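## Task

Take the culture plate labelled F01 out of the incubator and put it in out-nest O1, lying flat within the nest's locators, its well A1 at the nest corner marked A1 and its lid seated all the way down. All other plates and lids must be left as they were, and the incubator door must finish closed and latched by its catch. Nothing may count on the robot holding it in place at the end; release the plate and move the gripper away afterwards.

## Robot and tools

Robot: a single four-axis plate-handling arm. Its joints, base to hand, are a vertical lift (0.000 to 0.550 m), shoulder (-2.000 to 2.000 rad), elbow (-2.800 to 2.800 rad) and wrist yaw (-12.566 to 12.566 rad), plus a two-finger gripper that always stays level; it can only turn about the vertical. The fingers point along the gripper's +x axis and close along its y axis. The controlled point, end_effector_position, lies midway between the rubber pads, about 2-3 cm behind the fingertips. Keep the elbow angle more than 0.4 rad away from 0, or the arm may fold and fault.

Scene frame: origin on the table top below the arm base, +z up, +y to the left when facing along +x. Result lines give end_effector_position (metres) and end_effector_quat_wxyz in this frame; at long reach the reported position may be somewhat off. The Joint positions line lists lift, shoulder, elbow, wrist yaw, then finger-pad gap in metres. grip_measured is the current finger opening on the same -1..1 scale you command (readings may carry a constant error of about 1 mm).

The motion row (used by both tools): five numbers, each in [-1, 1], in the order dx, dy, dz, rz, opening. dx, dy, dz, rz are an offset, not an absolute pose, expressed in the gripper's own axes and measured from the gripper pose shown in the most recent result that reports it (before any such result in the scene, or for the second and later calls within one reply, from where the arm is when the action begins). A value of 1.0 equals 0.6 m for the translations and 180 degrees for rz; rz turns from +x toward +y. Every row in an action counts from that same reference pose, not from the row before it. Because the reference is a measured pose, repeating a small offset against something rigid does not push harder, but against something that yields it keeps advancing. Sending all zeros is not a pause: it pulls the hand back to the reference pose. opening is absolute: +1 fully open (0.140 m), -1 closed (pads still 0.066 m apart). Closing fully takes at least about 0.6 s.

execute_actions: argument actions, a list holding at most one item. Empty list: just report the state. An item with rows (1 to 15 rows of five numbers) and optional steps (1 to 15, default 15) runs that many control steps of 1/30 s, one row per step, the last row repeated if rows run out. An item with only steps (up to 300) is a wait counted from the previous result, including reply time. Optional pictures (boolean) includes or omits camera images.

move: target is one five-number row as above; speed is path top speed in m/s, 0.002 to 0.5 (default 0.25), with rotation capped at twice that in rad/s. The hand follows a straight path lasting 0.5 to 10 s (longer ones are cut off short) and turns the shorter way. The opening is applied at the start. It does not slow for obstacles, the hand lags and may overshoot the speed, especially with a nearly straight arm. The result adds a move: line: done (settled near target), or off_target, moving, held, fault, etc., plus which limits acted and the remaining distance. limits=paced means the commanded pose was clipped; limits=held means some steps were blocked by a check, after which the arm may speed up sharply.

wait: seconds, 0 to 10; nothing new is sent meanwhile.

zoom_image: camera (cam_head_left, cam_head_right or cam_wrist, each 504x504) and region [x0, y0, x1, y1] in pixels from the top-left, no larger than 504 by 504.

finished_scene: scene number; ends the current scene irreversibly and returns whether the goal was met, plus the next task if any.

Control behaviour: each step the commanded pose is clamped to within 70 mm and 16 degrees of the measured pose, then joints are driven by damped inverse kinematics, moving together and stopping together on reversal. After an action ends the arm continues only to the last clamped pose, so a far target may need several calls; read the reported pose and send the remainder. A Hand target line shows where the controller is currently heading. A pose unreachable line, and HELD marks on steps, mean the clearance check altered or blocked the command. The simulation keeps running while you compose a reply.

Gripping: command an opening roughly 0.04 below grip_measured for a firm hold, less for a gentle one. Pads push up to about 18 N each; a fast close can squeeze harder. Occasionally something briefly pulls on a held part, so grip securely.

Loads: joint limits are lift 55.8 N, shoulder 8.37 N m, elbow 4.18 N m, wrist yaw 1.39 N m, including carried weight. Hitting one stops the arm for 10 s and discards the rest of the call. Holding loads warms the motors: a MOTOR HOT line appears from 85 °C, and at 100 °C brakes engage until cooled (OVER-TEMPERATURE FAULT). Contact force rises with speed and with how far the target lies beyond the contact, so approach slowly with small overshoot.

Task hints: the incubator door keeps swinging after a push; if it opens well beyond 90 degrees its outside face becomes unreachable for closing. In the incubator each plate's ID faces front. On a labelled item, well A1 sits at the labelled short end, in the corner opposite the labelled long side. Avoid dropping plates, slamming, hard hits, and above all anything leaving the table, which ends the scene.

Each tool is called after "Request:" as name(argument=value, ...), one argument or row to a line, values as JSON.

## Session

Request:
execute_actions(
  actions=[],
)

Scene clock: 0.00 s of 9600.00 s.
end_effector_position=(+0.5783, +0.0153, +0.1000) grip_measured=+1.00 end_effector_quat_wxyz=(+0.801, -0.000, -0.000, +0.598)
Joint positions: [ 0.095 -0.992 -1.647 -2.362  0.14 ]
Hand target: +0.578, +0.015, +0.100; +0.801, -0.000, -0.000, +0.598

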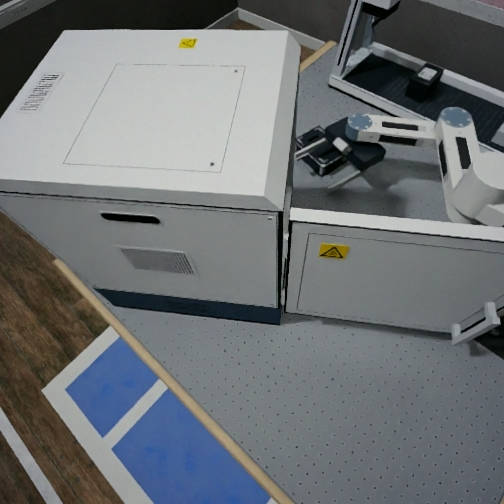

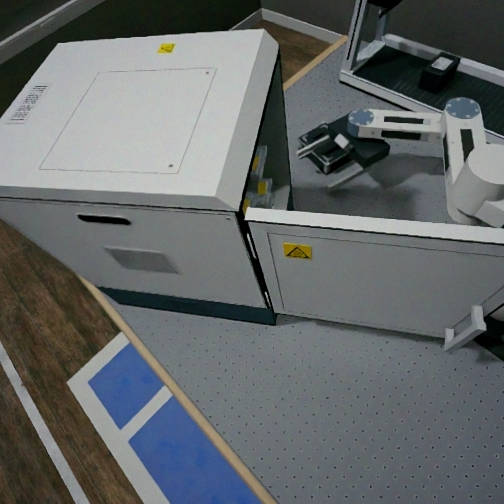

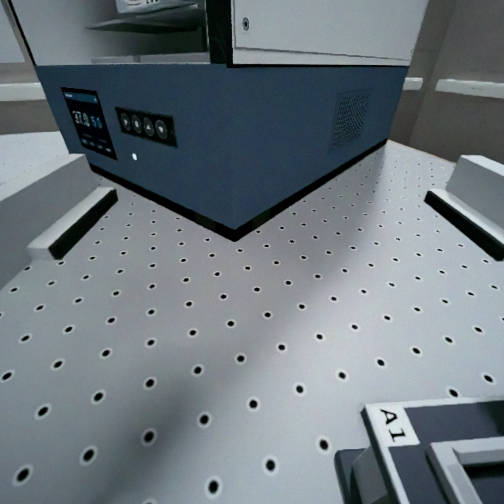

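Request:
move(
  target=[-0.1,0,0.3,0,1],
)

Request:
zoom_image(
  camera="cam_head_right",
  region=[220,0,504,380],
)

Scene clock: 13.30 s of 9600.00 s.
end_effector_position=(+0.5612, -0.0423, +0.2800) grip_measured=+1.00 end_effector_quat_wxyz=(+0.802, -0.000, -0.000, +0.598)
Joint positions: [ 0.275 -1.132 -1.683 -2.186  0.14 ]
Hand target: +0.561, -0.042, +0.280; +0.801, -0.000, -0.000, +0.598
Off the commanded pose: 0.000 m, 0 deg.
After step 90, 9.13 s passed at rest.
move: done

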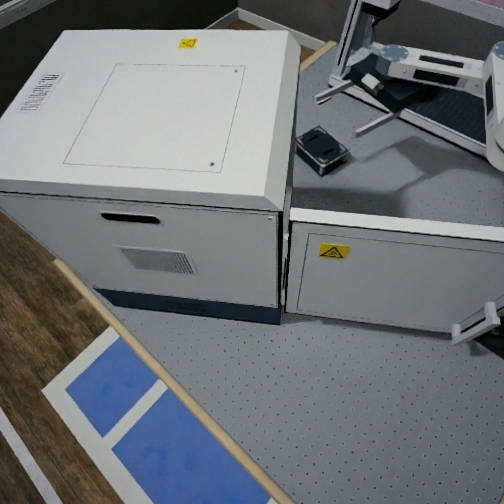

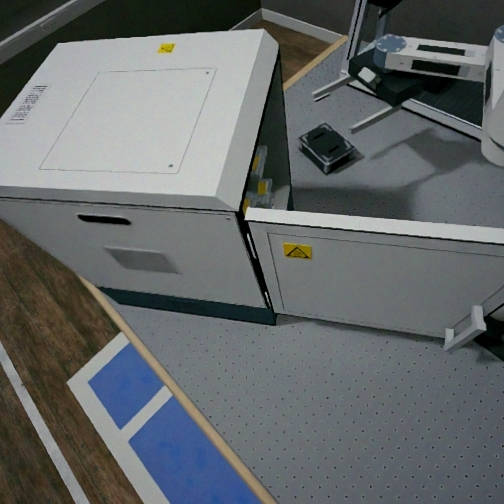

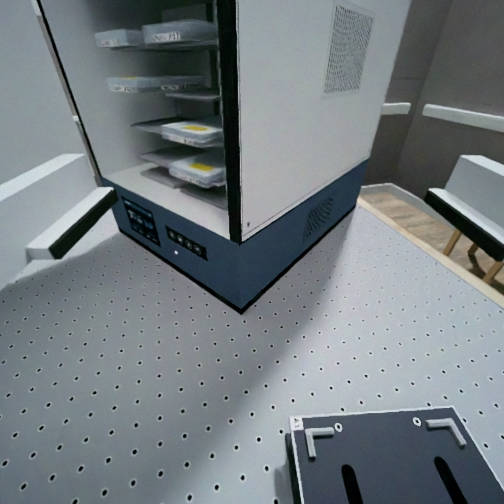

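Region (220, 0, 504, 380) of cam_head_right's 504x504 image, scaled by 1.326, with more detail than that image has; it fills the left 377 columns of this view, and the rest is white.

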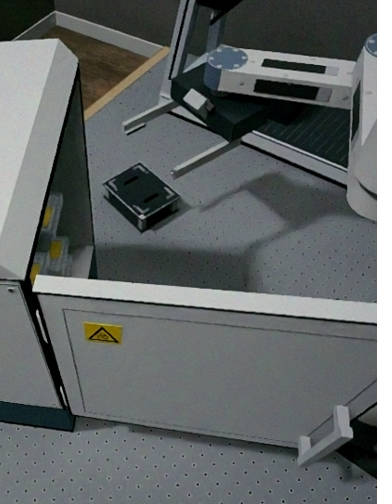

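Request:
move(
  target=[0.285,0.328,0.05,-0.225,1],
  speed=0.15,
)

Request:
zoom_image(
  camera="cam_wrist",
  region=[50,0,450,300],
)

Scene clock: 33.00 s of 9600.00 s.
end_effector_position=(+0.4214, +0.1778, +0.3100) grip_measured=+1.00 end_effector_quat_wxyz=(+0.959, -0.000, -0.000, +0.284)
Joint positions: [ 0.305 -0.357 -0.624 -4.726  0.14 ]
Hand target: +0.422, +0.178, +0.310; +0.959, -0.000, -0.000, +0.283
Off the commanded pose: 0.000 m, 0 deg.
After step 90, 13.93 s passed at rest.
move: done

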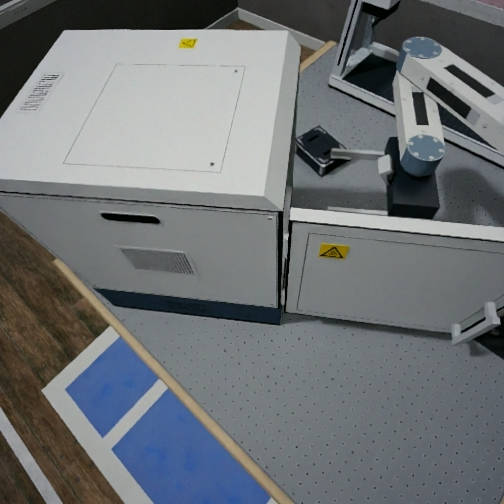

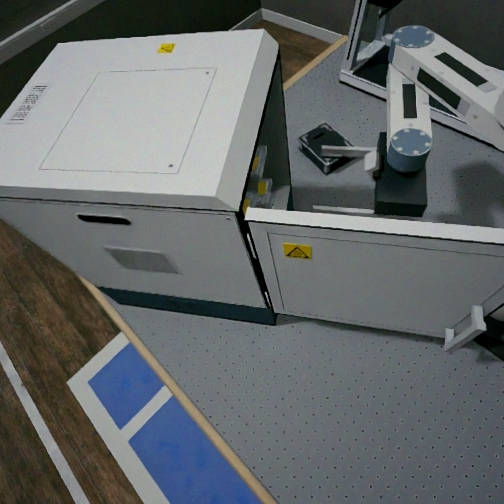

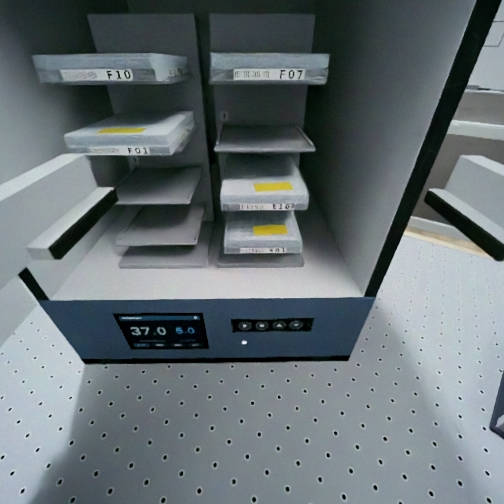

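Region (50, 0, 450, 300) of cam_wrist's 504x504 image, scaled by 1.260, with more detail than that image has; it fills the top 378 rows of this view, and the rest is white.

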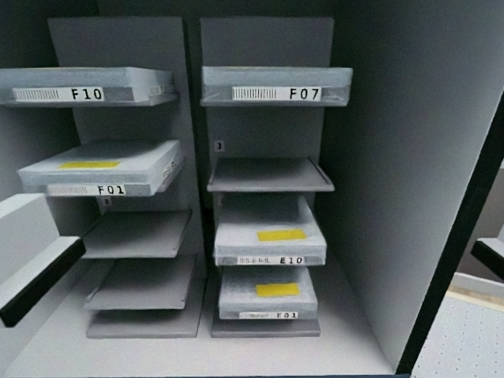

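Request:
move(
  target=[0.03,0.205,-0.02,0,0.1],
  speed=0.12,
)

Scene clock: 51.70 s of 9600.00 s.
end_effector_position=(+0.3697, +0.2908, +0.2980) grip_measured=+0.10 end_effector_quat_wxyz=(+0.959, -0.000, -0.000, +0.284)
Joint positions: [ 0.293  0.261 -0.896 -5.073  0.107]
Hand target: +0.370, +0.291, +0.298; +0.959, -0.000, -0.000, +0.284
Off the commanded pose: 0.000 m, 0 deg.
After step 90, 14.33 s passed at rest.
move: done

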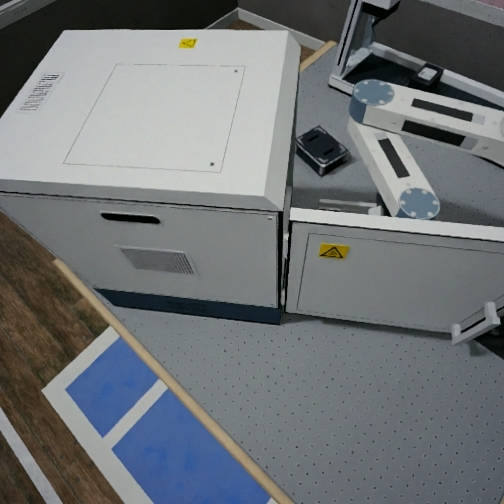

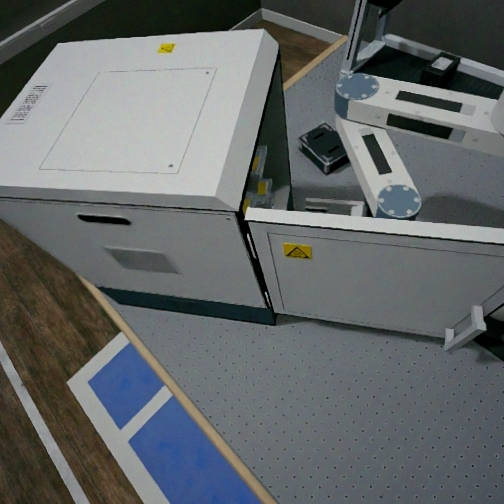

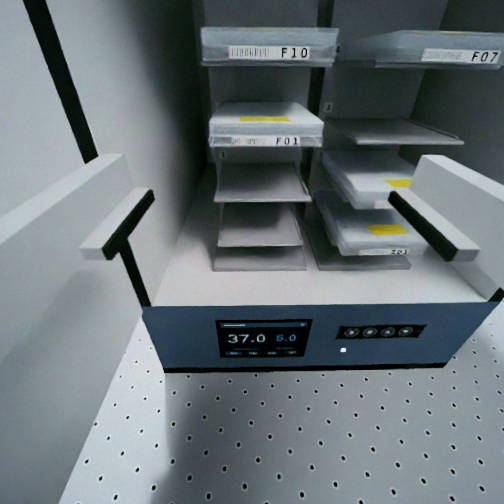

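Request:
move(
  target=[0.15,-0.003,0,0,0.1],
  speed=0.1,
)

Scene clock: 61.87 s of 9600.00 s.
end_effector_position=(+0.4463, +0.3382, +0.2980) grip_measured=+0.10 end_effector_quat_wxyz=(+0.959, -0.000, -0.000, +0.283)
Joint positions: [ 0.293  0.197 -1.24  -4.665  0.107]
Hand target: +0.446, +0.338, +0.298; +0.959, -0.000, -0.000, +0.284
Off the commanded pose: 0.000 m, 0 deg.
After step 90, 5.97 s passed at rest.
move: done

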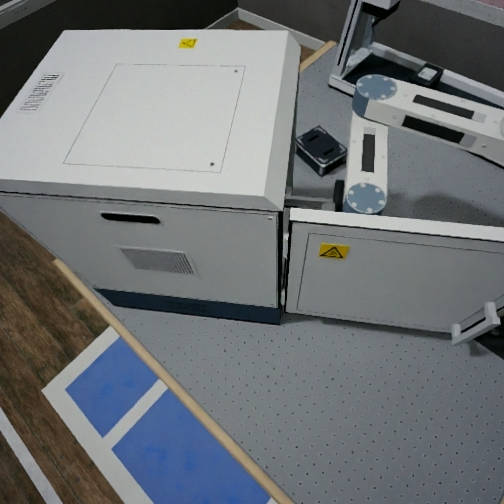

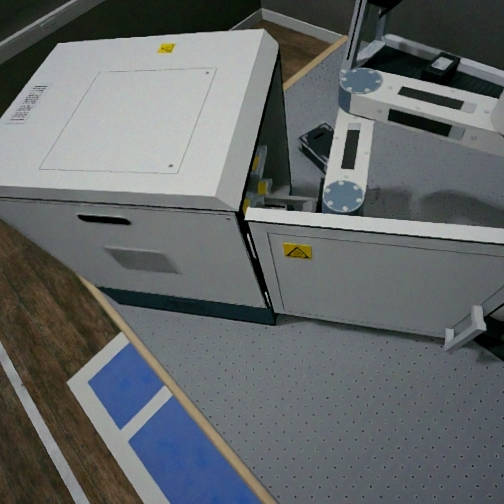

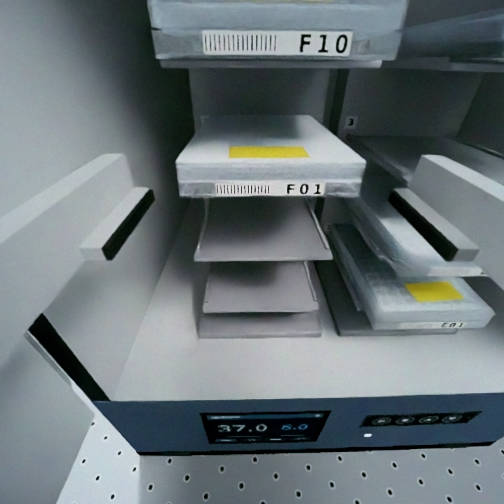

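Request:
move(
  target=[0.05,0,0,0.006,0.1],
  speed=0.05,
)

Request:
zoom_image(
  camera="cam_wrist",
  region=[60,90,500,300],
)

Scene clock: 68.97 s of 9600.00 s.
end_effector_position=(+0.4717, +0.3544, +0.2980) grip_measured=+0.10 end_effector_quat_wxyz=(+0.956, -0.000, -0.000, +0.292)
Joint positions: [ 0.293  0.199 -1.368 -4.521  0.107]
Hand target: +0.472, +0.355, +0.298; +0.956, -0.000, -0.000, +0.293
Off the commanded pose: 0.000 m, 0 deg.
After step 90, 3.27 s passed at rest.
move: done

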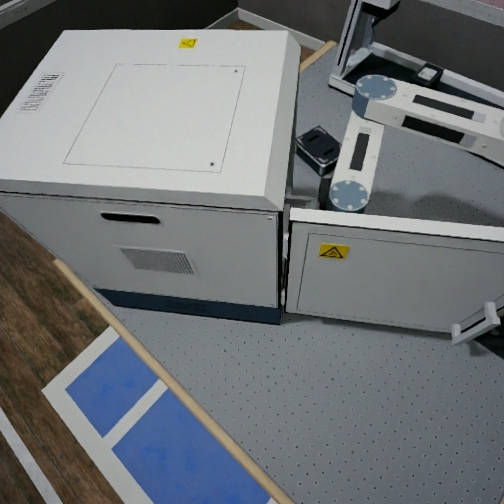

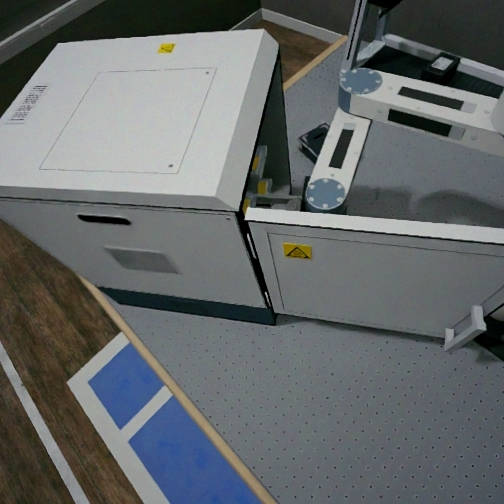

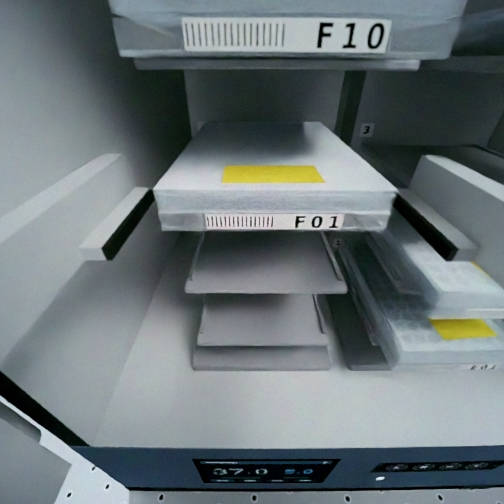

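Region (60, 90, 500, 300) of cam_wrist's 504x504 image, scaled by 1.145, with more detail than that image has; it fills the top 241 rows of this view, and the rest is white.

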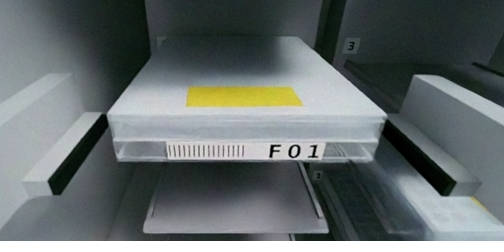

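Request:
move(
  target=[0.102,0,-0.001,0,0.1],
  speed=0.05,
)

Request:
move(
  target=[0,0,0,0,-0.42],
)

Request:
move(
  target=[0,0,0,0,-0.52],
)

Scene clock: 76.63 s of 9600.00 s.
end_effector_position=(+0.5226, +0.3885, +0.2975) grip_measured=+0.10 end_effector_quat_wxyz=(+0.956, -0.000, -0.000, +0.292)
Joint positions: [ 0.292  0.265 -1.674 -4.282  0.107]
Hand target: +0.522, +0.389, +0.297; +0.956, -0.000, -0.000, +0.292
Off the commanded pose: 0.000 m, 0 deg.
After step 90, 3.17 s passed at rest.
move: done

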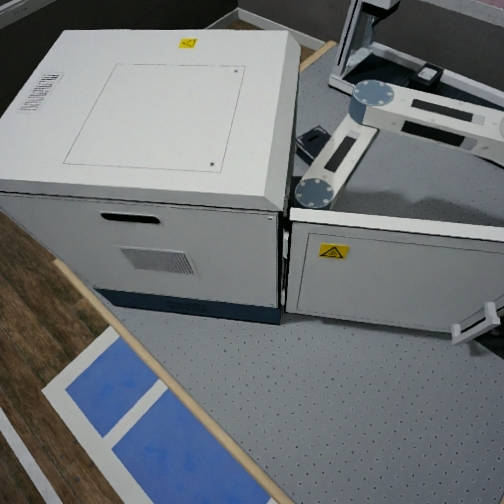

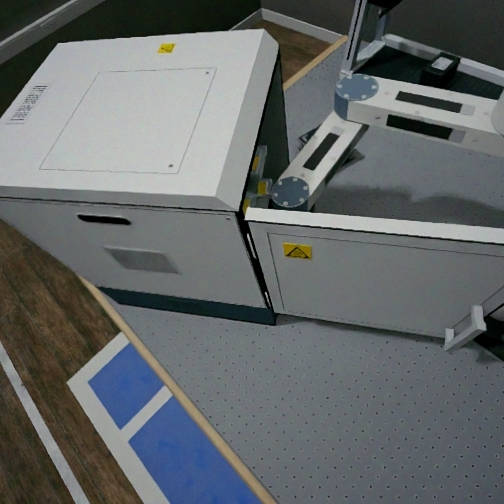

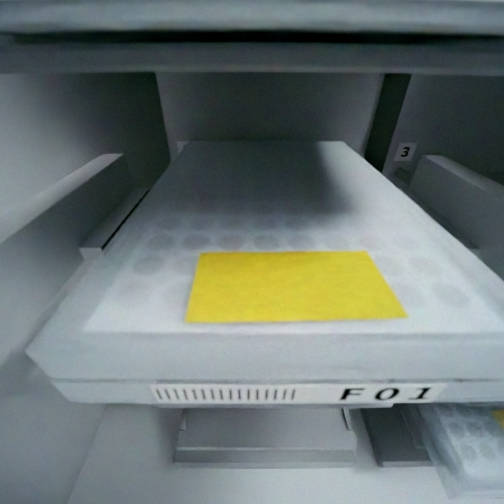

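Scene clock: 77.13 s of 9600.00 s.
end_effector_position=(+0.5222, +0.3891, +0.2975) grip_measured=-0.27 end_effector_quat_wxyz=(+0.956, -0.000, -0.000, +0.293)
Joint positions: [ 0.292  0.266 -1.675 -4.279  0.093]
Hand target: +0.523, +0.388, +0.297; +0.956, -0.000, -0.000, +0.292
Off the commanded pose: 0.001 m, 0 deg.
move: done

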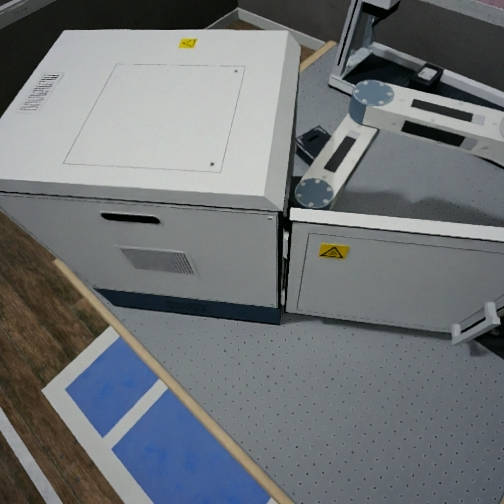

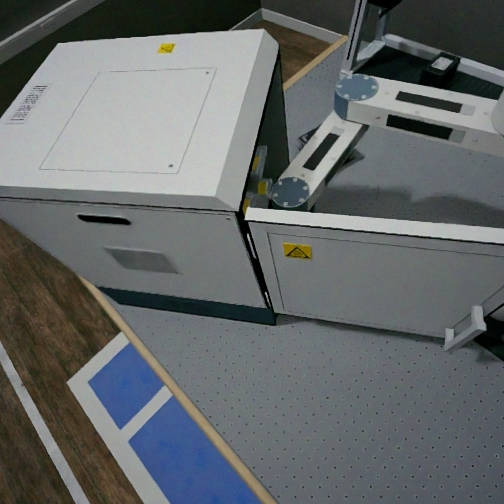

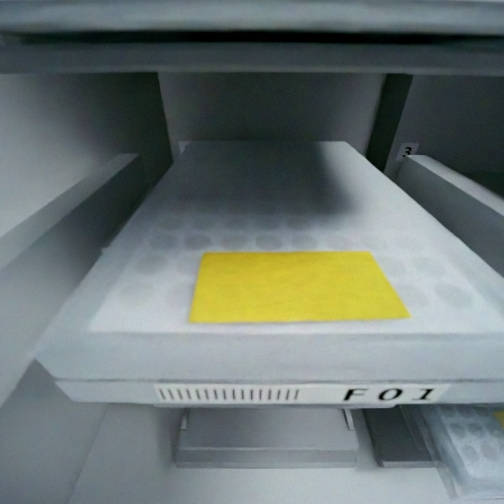

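Scene clock: 77.63 s of 9600.00 s.
end_effector_position=(+0.5222, +0.3891, +0.2975) grip_measured=-0.28 end_effector_quat_wxyz=(+0.956, -0.000, -0.000, +0.293)
Joint positions: [ 0.292  0.267 -1.675 -4.28   0.093]
Hand target: +0.522, +0.389, +0.297; +0.956, -0.000, -0.000, +0.293
Off the commanded pose: 0.000 m, 0 deg.
move: done

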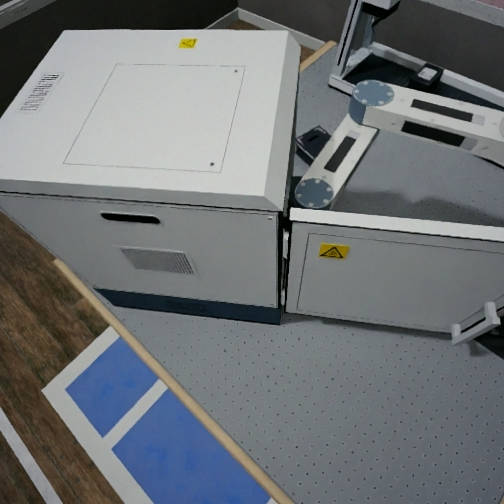

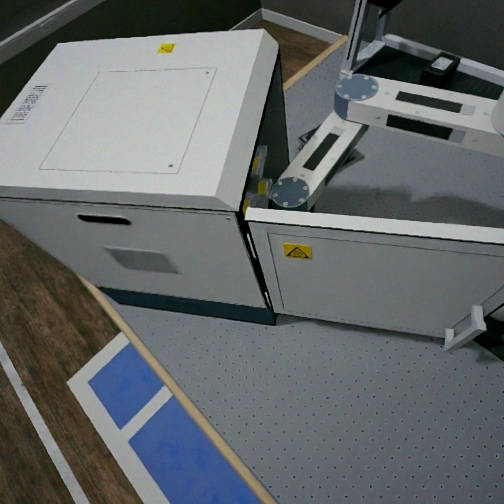

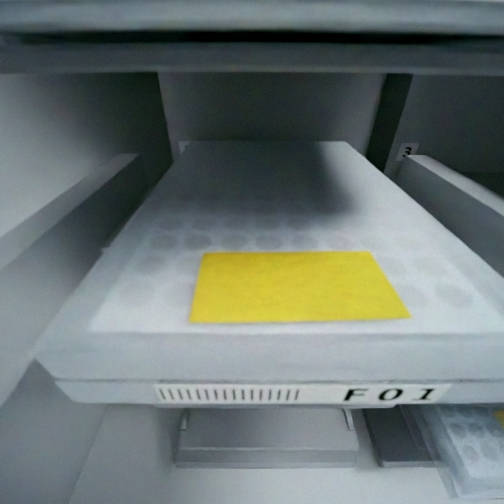

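Caught the shelf's side rails; raise 2 mm.

Request:
move(
  target=[0,0,0,0,-0.15],
)

Request:
move(
  target=[0,0,0.0035,0,-0.15],
  speed=0.01,
)

Request:
move(
  target=[0,0,0,0,-0.42],
)

Scene clock: 83.80 s of 9600.00 s.
end_effector_position=(+0.5222, +0.3892, +0.2975) grip_measured=-0.15 end_effector_quat_wxyz=(+0.956, -0.000, -0.000, +0.293)
Joint positions: [ 0.292  0.267 -1.675 -4.28   0.097]
Hand target: +0.522, +0.389, +0.297; +0.956, -0.000, -0.000, +0.293
Off the commanded pose: 0.000 m, 0 deg.
After step 90, 2.67 s passed at rest.
move: done

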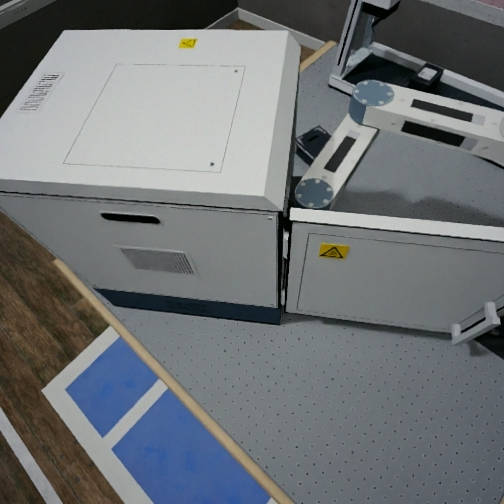

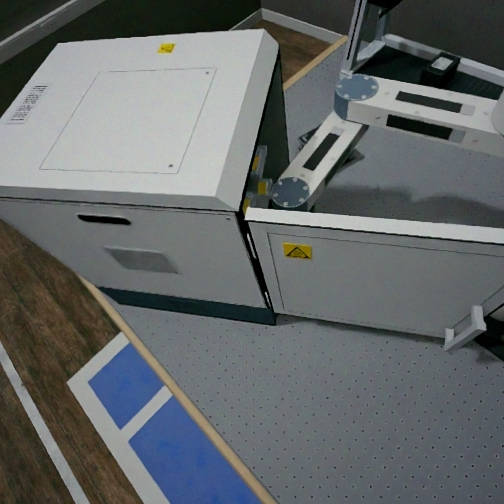

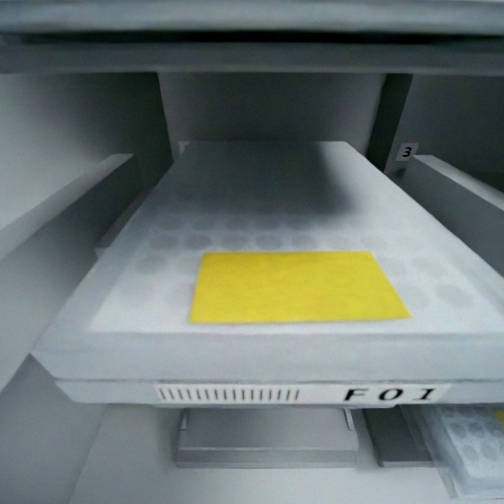

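Scene clock: 84.50 s of 9600.00 s.
end_effector_position=(+0.5222, +0.3892, +0.2995) grip_measured=-0.15 end_effector_quat_wxyz=(+0.956, -0.000, -0.000, +0.293)
Joint positions: [ 0.295  0.267 -1.675 -4.28   0.097]
Hand target: +0.522, +0.389, +0.300; +0.956, -0.000, -0.000, +0.293
Off the commanded pose: 0.000 m, 0 deg.
move: done

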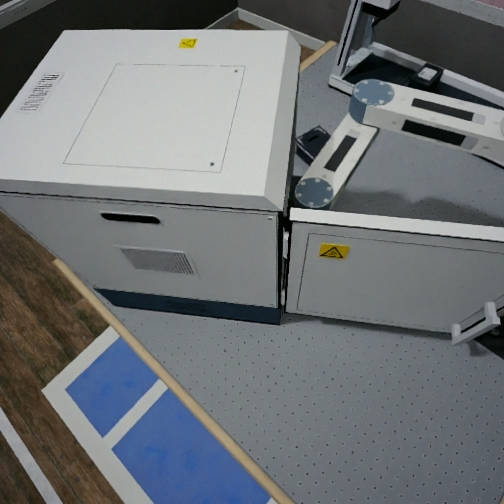

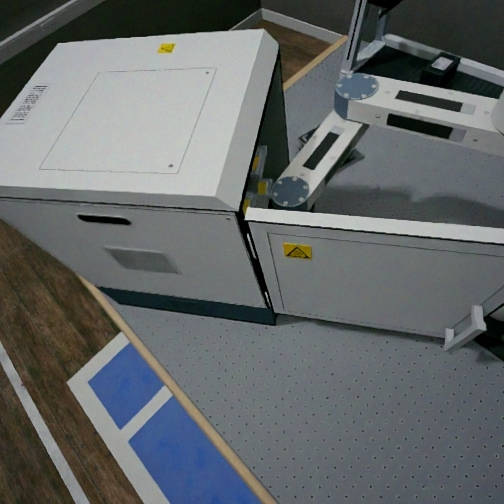

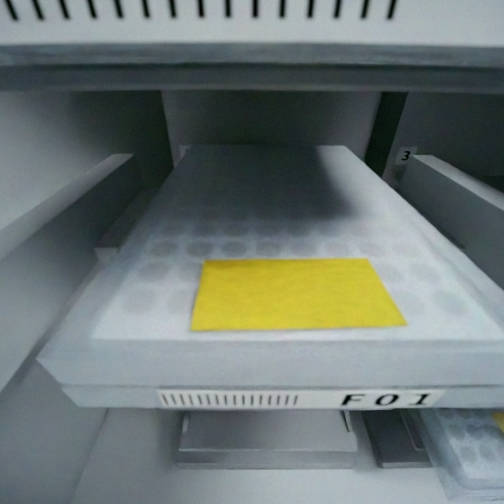

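Scene clock: 85.00 s of 9600.00 s.
end_effector_position=(+0.5222, +0.3892, +0.2995) grip_measured=-0.42 end_effector_quat_wxyz=(+0.956, -0.000, -0.000, +0.293)
Joint positions: [ 0.295  0.267 -1.675 -4.28   0.087]
Hand target: +0.522, +0.389, +0.300; +0.956, -0.000, -0.000, +0.293
Off the commanded pose: 0.000 m, 0 deg.
move: done

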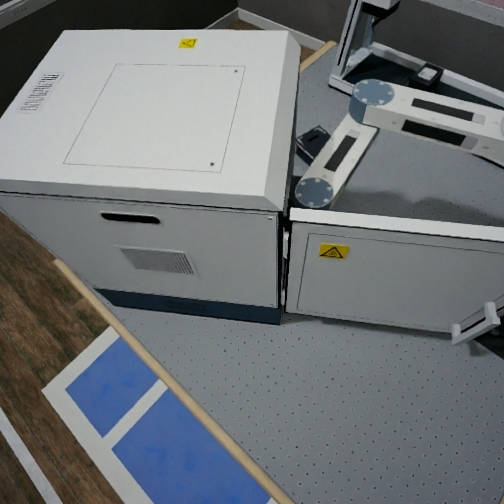

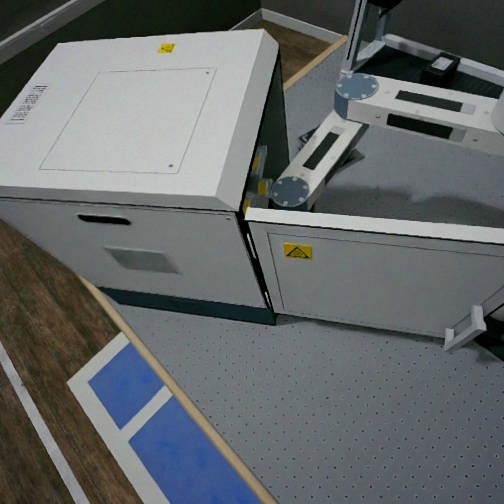

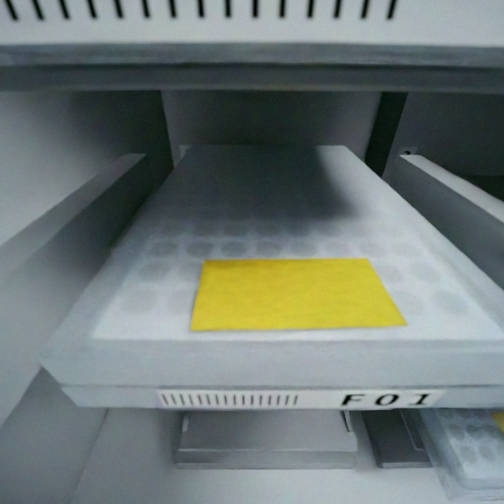

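Request:
move(
  target=[0,0,0,0,-0.53],
)

Request:
move(
  target=[0,0,0.012,0,-0.53],
  speed=0.01,
)

Scene clock: 89.10 s of 9600.00 s.
end_effector_position=(+0.5222, +0.3892, +0.2995) grip_measured=-0.47 end_effector_quat_wxyz=(+0.956, -0.000, -0.000, +0.293)
Joint positions: [ 0.295  0.267 -1.675 -4.28   0.086]
Hand target: +0.522, +0.389, +0.300; +0.956, -0.000, -0.000, +0.293
Off the commanded pose: 0.000 m, 0 deg.
After step 90, 0.40 s passed at rest.
move: done

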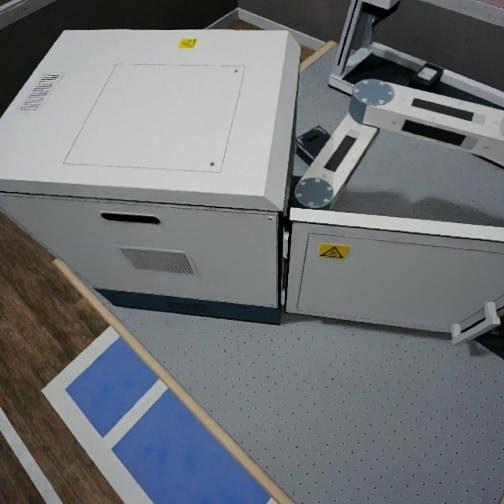

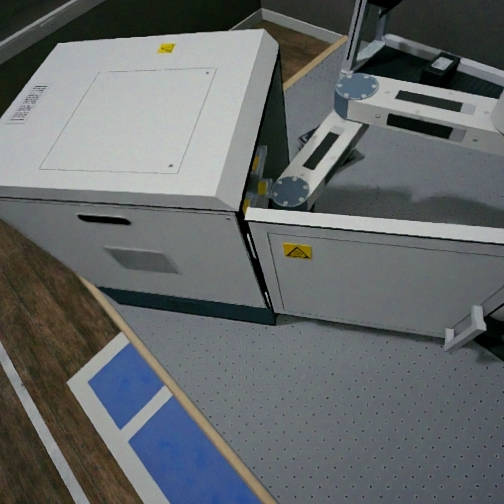

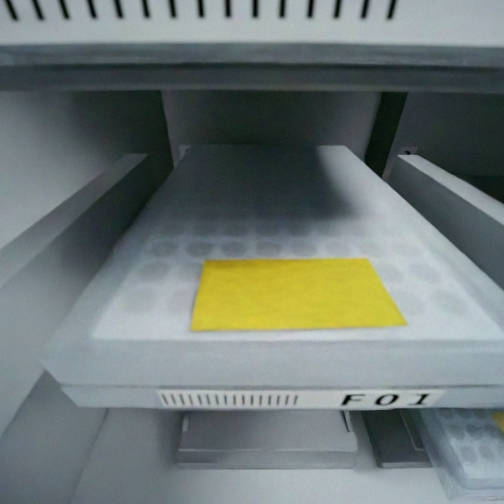

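Scene clock: 90.03 s of 9600.00 s.
end_effector_position=(+0.5222, +0.3892, +0.3067) grip_measured=-0.47 end_effector_quat_wxyz=(+0.956, -0.000, -0.000, +0.293)
Joint positions: [ 0.302  0.267 -1.675 -4.28   0.086]
Hand target: +0.522, +0.389, +0.307; +0.956, -0.000, -0.000, +0.293
Off the commanded pose: 0.000 m, 0 deg.
move: done

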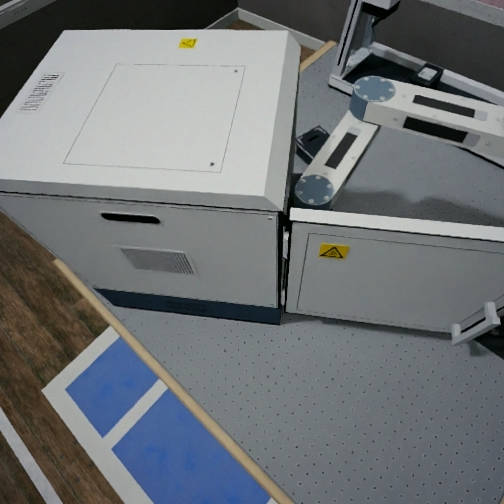

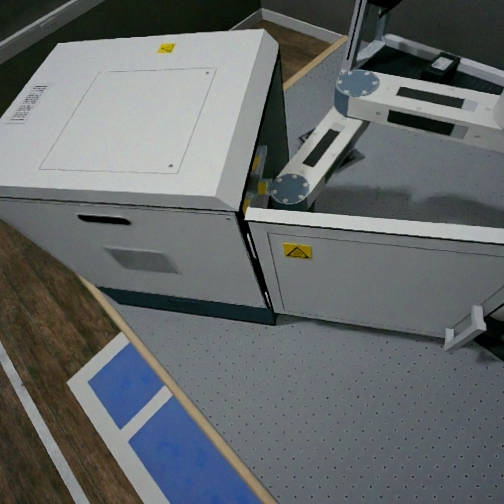

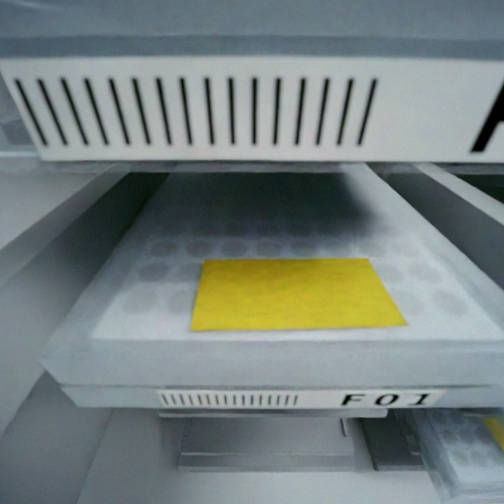

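Request:
move(
  target=[-0.317,0,0,0,-0.53],
  speed=0.1,
)

Request:
move(
  target=[0,-0.317,0,0,-0.53],
  speed=0.12,
)

Request:
move(
  target=[0.049,-0.493,-0.33,-0.261,-0.53],
  speed=0.15,
)

Scene clock: 115.77 s of 9600.00 s.
end_effector_position=(+0.3646, +0.2826, +0.3067) grip_measured=-0.47 end_effector_quat_wxyz=(+0.956, -0.000, -0.000, +0.293)
Joint positions: [ 0.302  0.246 -0.848 -5.087  0.086]
Hand target: +0.365, +0.283, +0.307; +0.956, -0.000, -0.000, +0.293
Off the commanded pose: 0.000 m, 0 deg.
After step 90, 20.53 s passed at rest.
move: done

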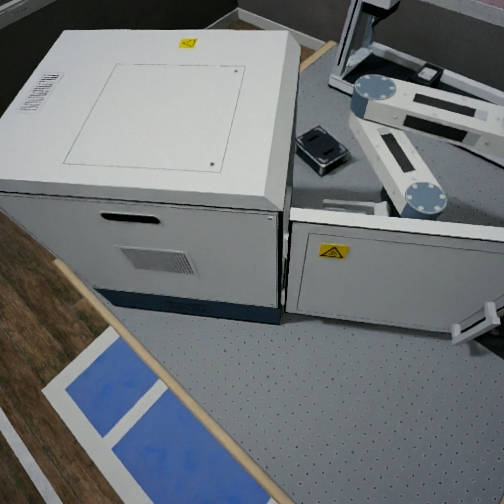

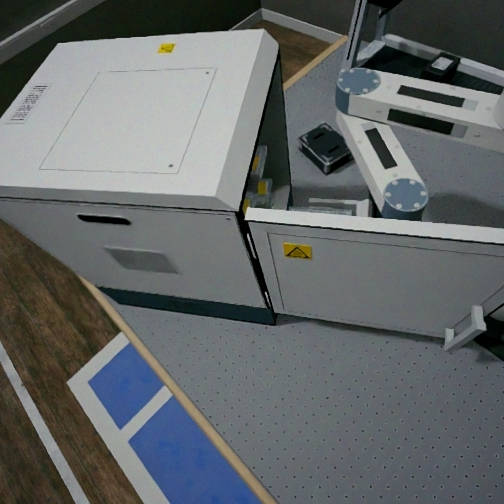

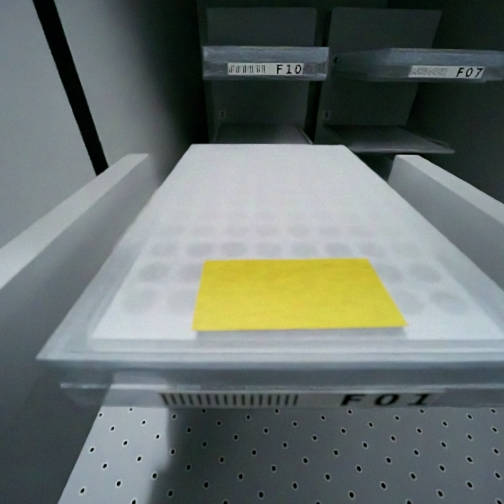

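Scene clock: 117.67 s of 9600.00 s.
end_effector_position=(+0.4711, +0.1250, +0.3067) grip_measured=-0.47 end_effector_quat_wxyz=(+0.956, -0.000, -0.000, +0.293)
Joint positions: [ 0.302 -0.757 -0.716 -4.215  0.086]
Hand target: +0.471, +0.125, +0.307; +0.956, -0.000, -0.000, +0.293
Off the commanded pose: 0.000 m, 0 deg.
move: done

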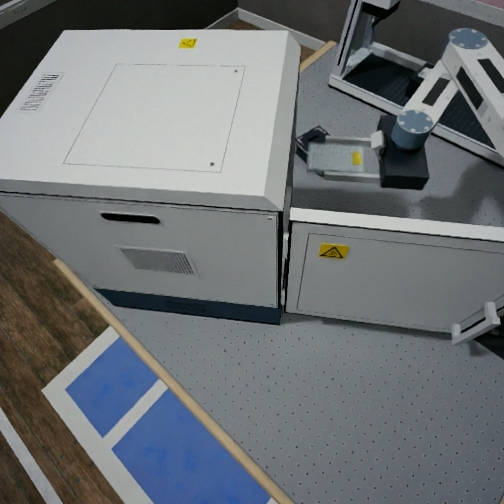

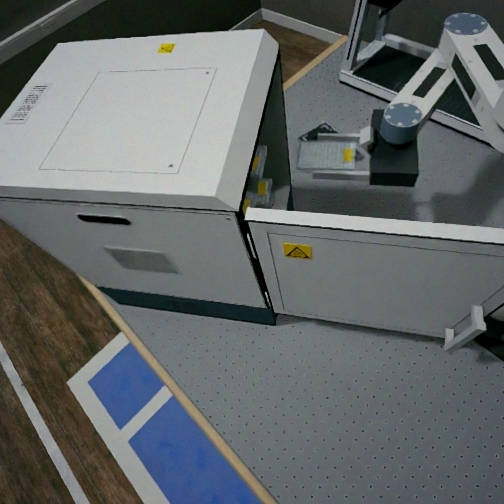

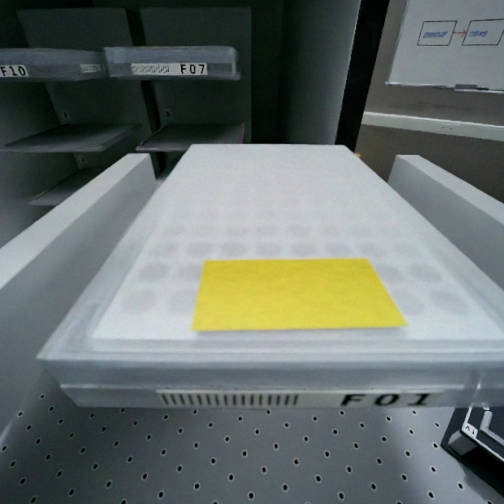

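Scene clock: 120.70 s of 9600.00 s.
end_effector_position=(+0.6611, -0.1038, +0.1086) grip_measured=-0.47 end_effector_quat_wxyz=(+0.994, -0.000, -0.000, -0.113)
Joint positions: [ 0.104 -0.939 -1.508 -4.062  0.086]
Hand target: +0.661, -0.104, +0.109; +0.994, -0.000, -0.000, -0.112
Off the commanded pose: 0.000 m, 0 deg.
move: done

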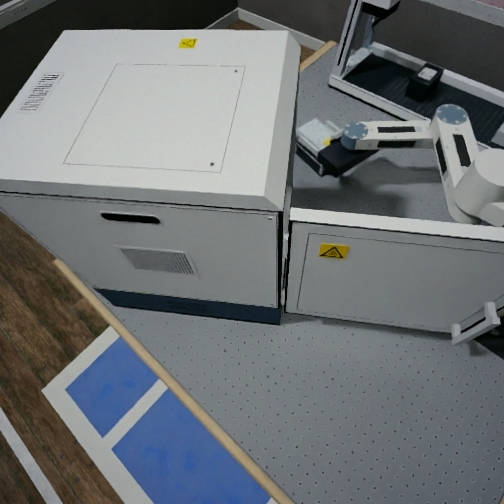

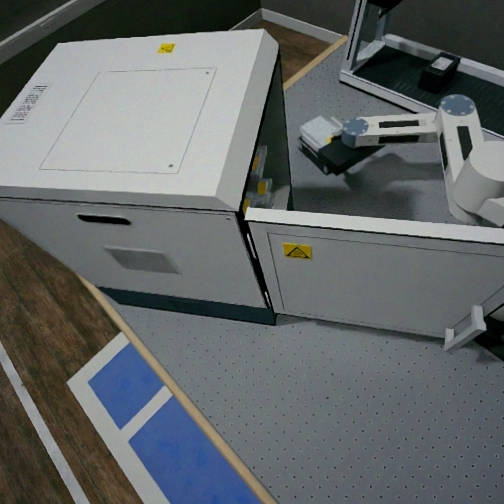

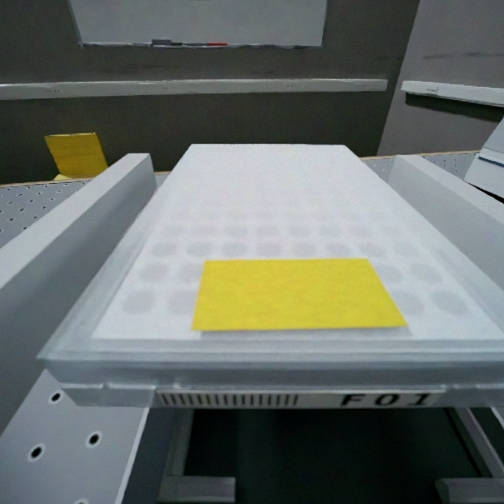

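Request:
move(
  target=[0,-0.024,-0.055,0,-0.53],
  speed=0.04,
)

Request:
zoom_image(
  camera="cam_wrist",
  region=[0,340,504,504],
)

Request:
zoom_image(
  camera="cam_head_right",
  region=[285,105,375,185],
)

Scene clock: 129.53 s of 9600.00 s.
end_effector_position=(+0.6579, -0.1178, +0.0756) grip_measured=-0.47 end_effector_quat_wxyz=(+0.994, -0.000, -0.000, -0.113)
Joint positions: [ 0.071 -0.98  -1.507 -4.022  0.086]
Hand target: +0.658, -0.118, +0.076; +0.994, -0.000, -0.000, -0.113
Off the commanded pose: 0.000 m, 0 deg.
After step 90, 4.70 s passed at rest.
move: done

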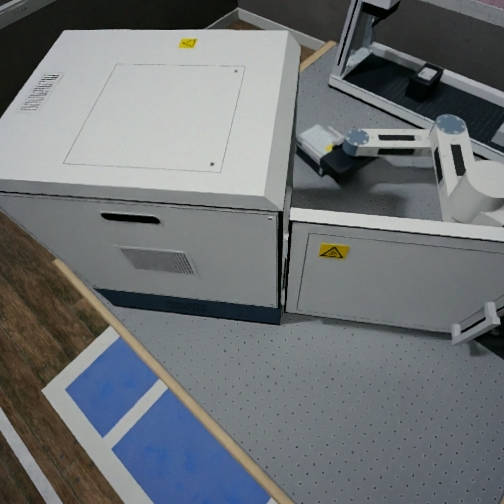

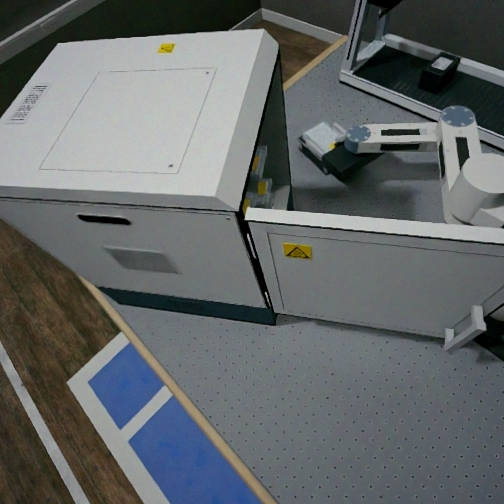

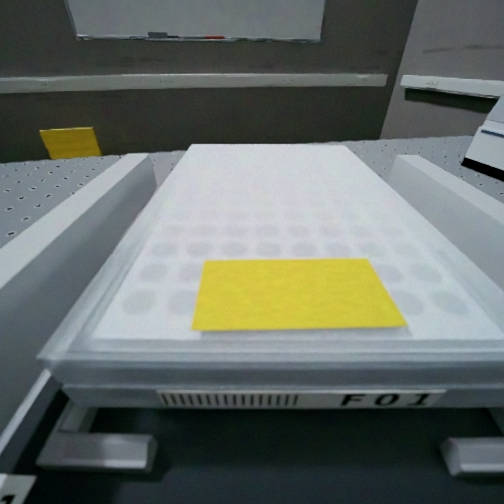

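Region (0, 340, 504, 504) of cam_wrist's 504x504 image, scaled by 1.000; it fills the top 164 rows of this view, and the rest is white.

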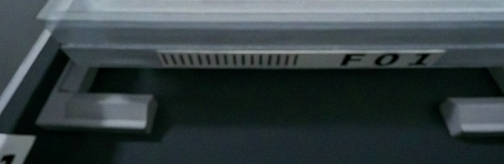

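Region (285, 105, 375, 185) of cam_head_right's 504x504 image, scaled by 5.600, with more detail than that image has.

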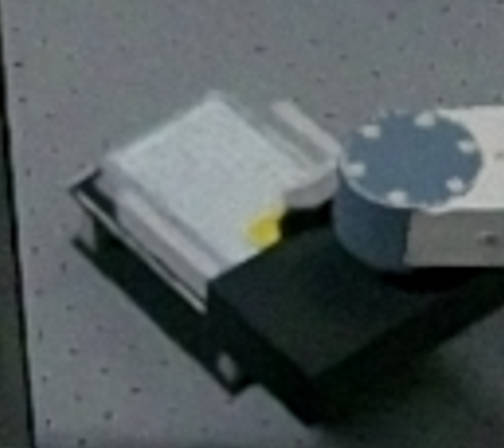

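Request:
move(
  target=[0,0,-0.012,-0.002,-0.53],
  speed=0.01,
)

Scene clock: 133.17 s of 9600.00 s.
end_effector_position=(+0.6580, -0.1185, +0.0696) grip_measured=-0.47 end_effector_quat_wxyz=(+0.993, -0.000, -0.000, -0.117)
Joint positions: [ 0.065 -0.978 -1.509 -4.03   0.086]
Hand target: +0.658, -0.118, +0.068; +0.993, -0.000, -0.000, -0.116
Off the commanded pose: 0.001 m, 0 deg.
move: done

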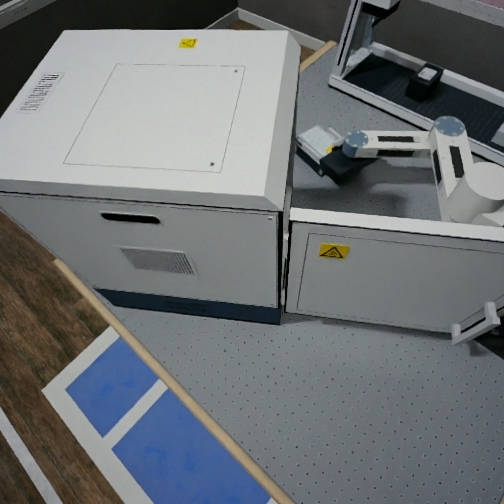

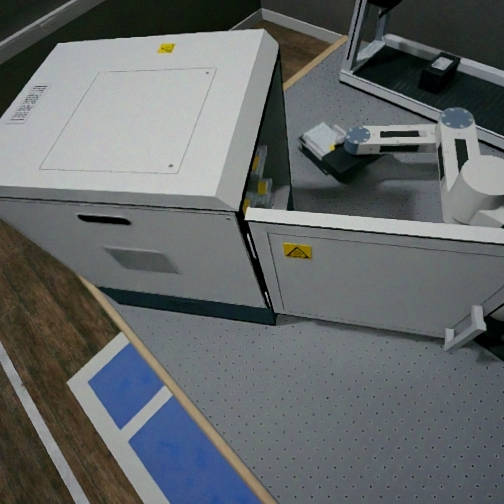

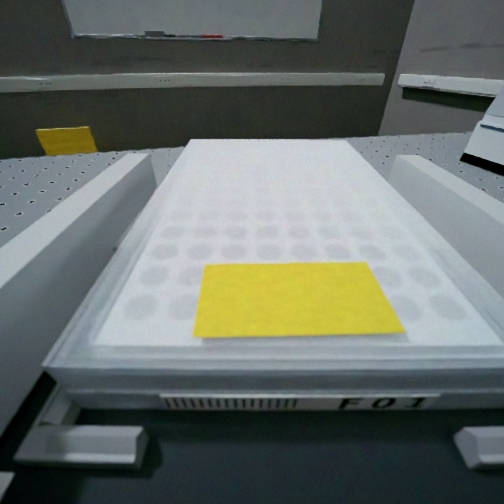

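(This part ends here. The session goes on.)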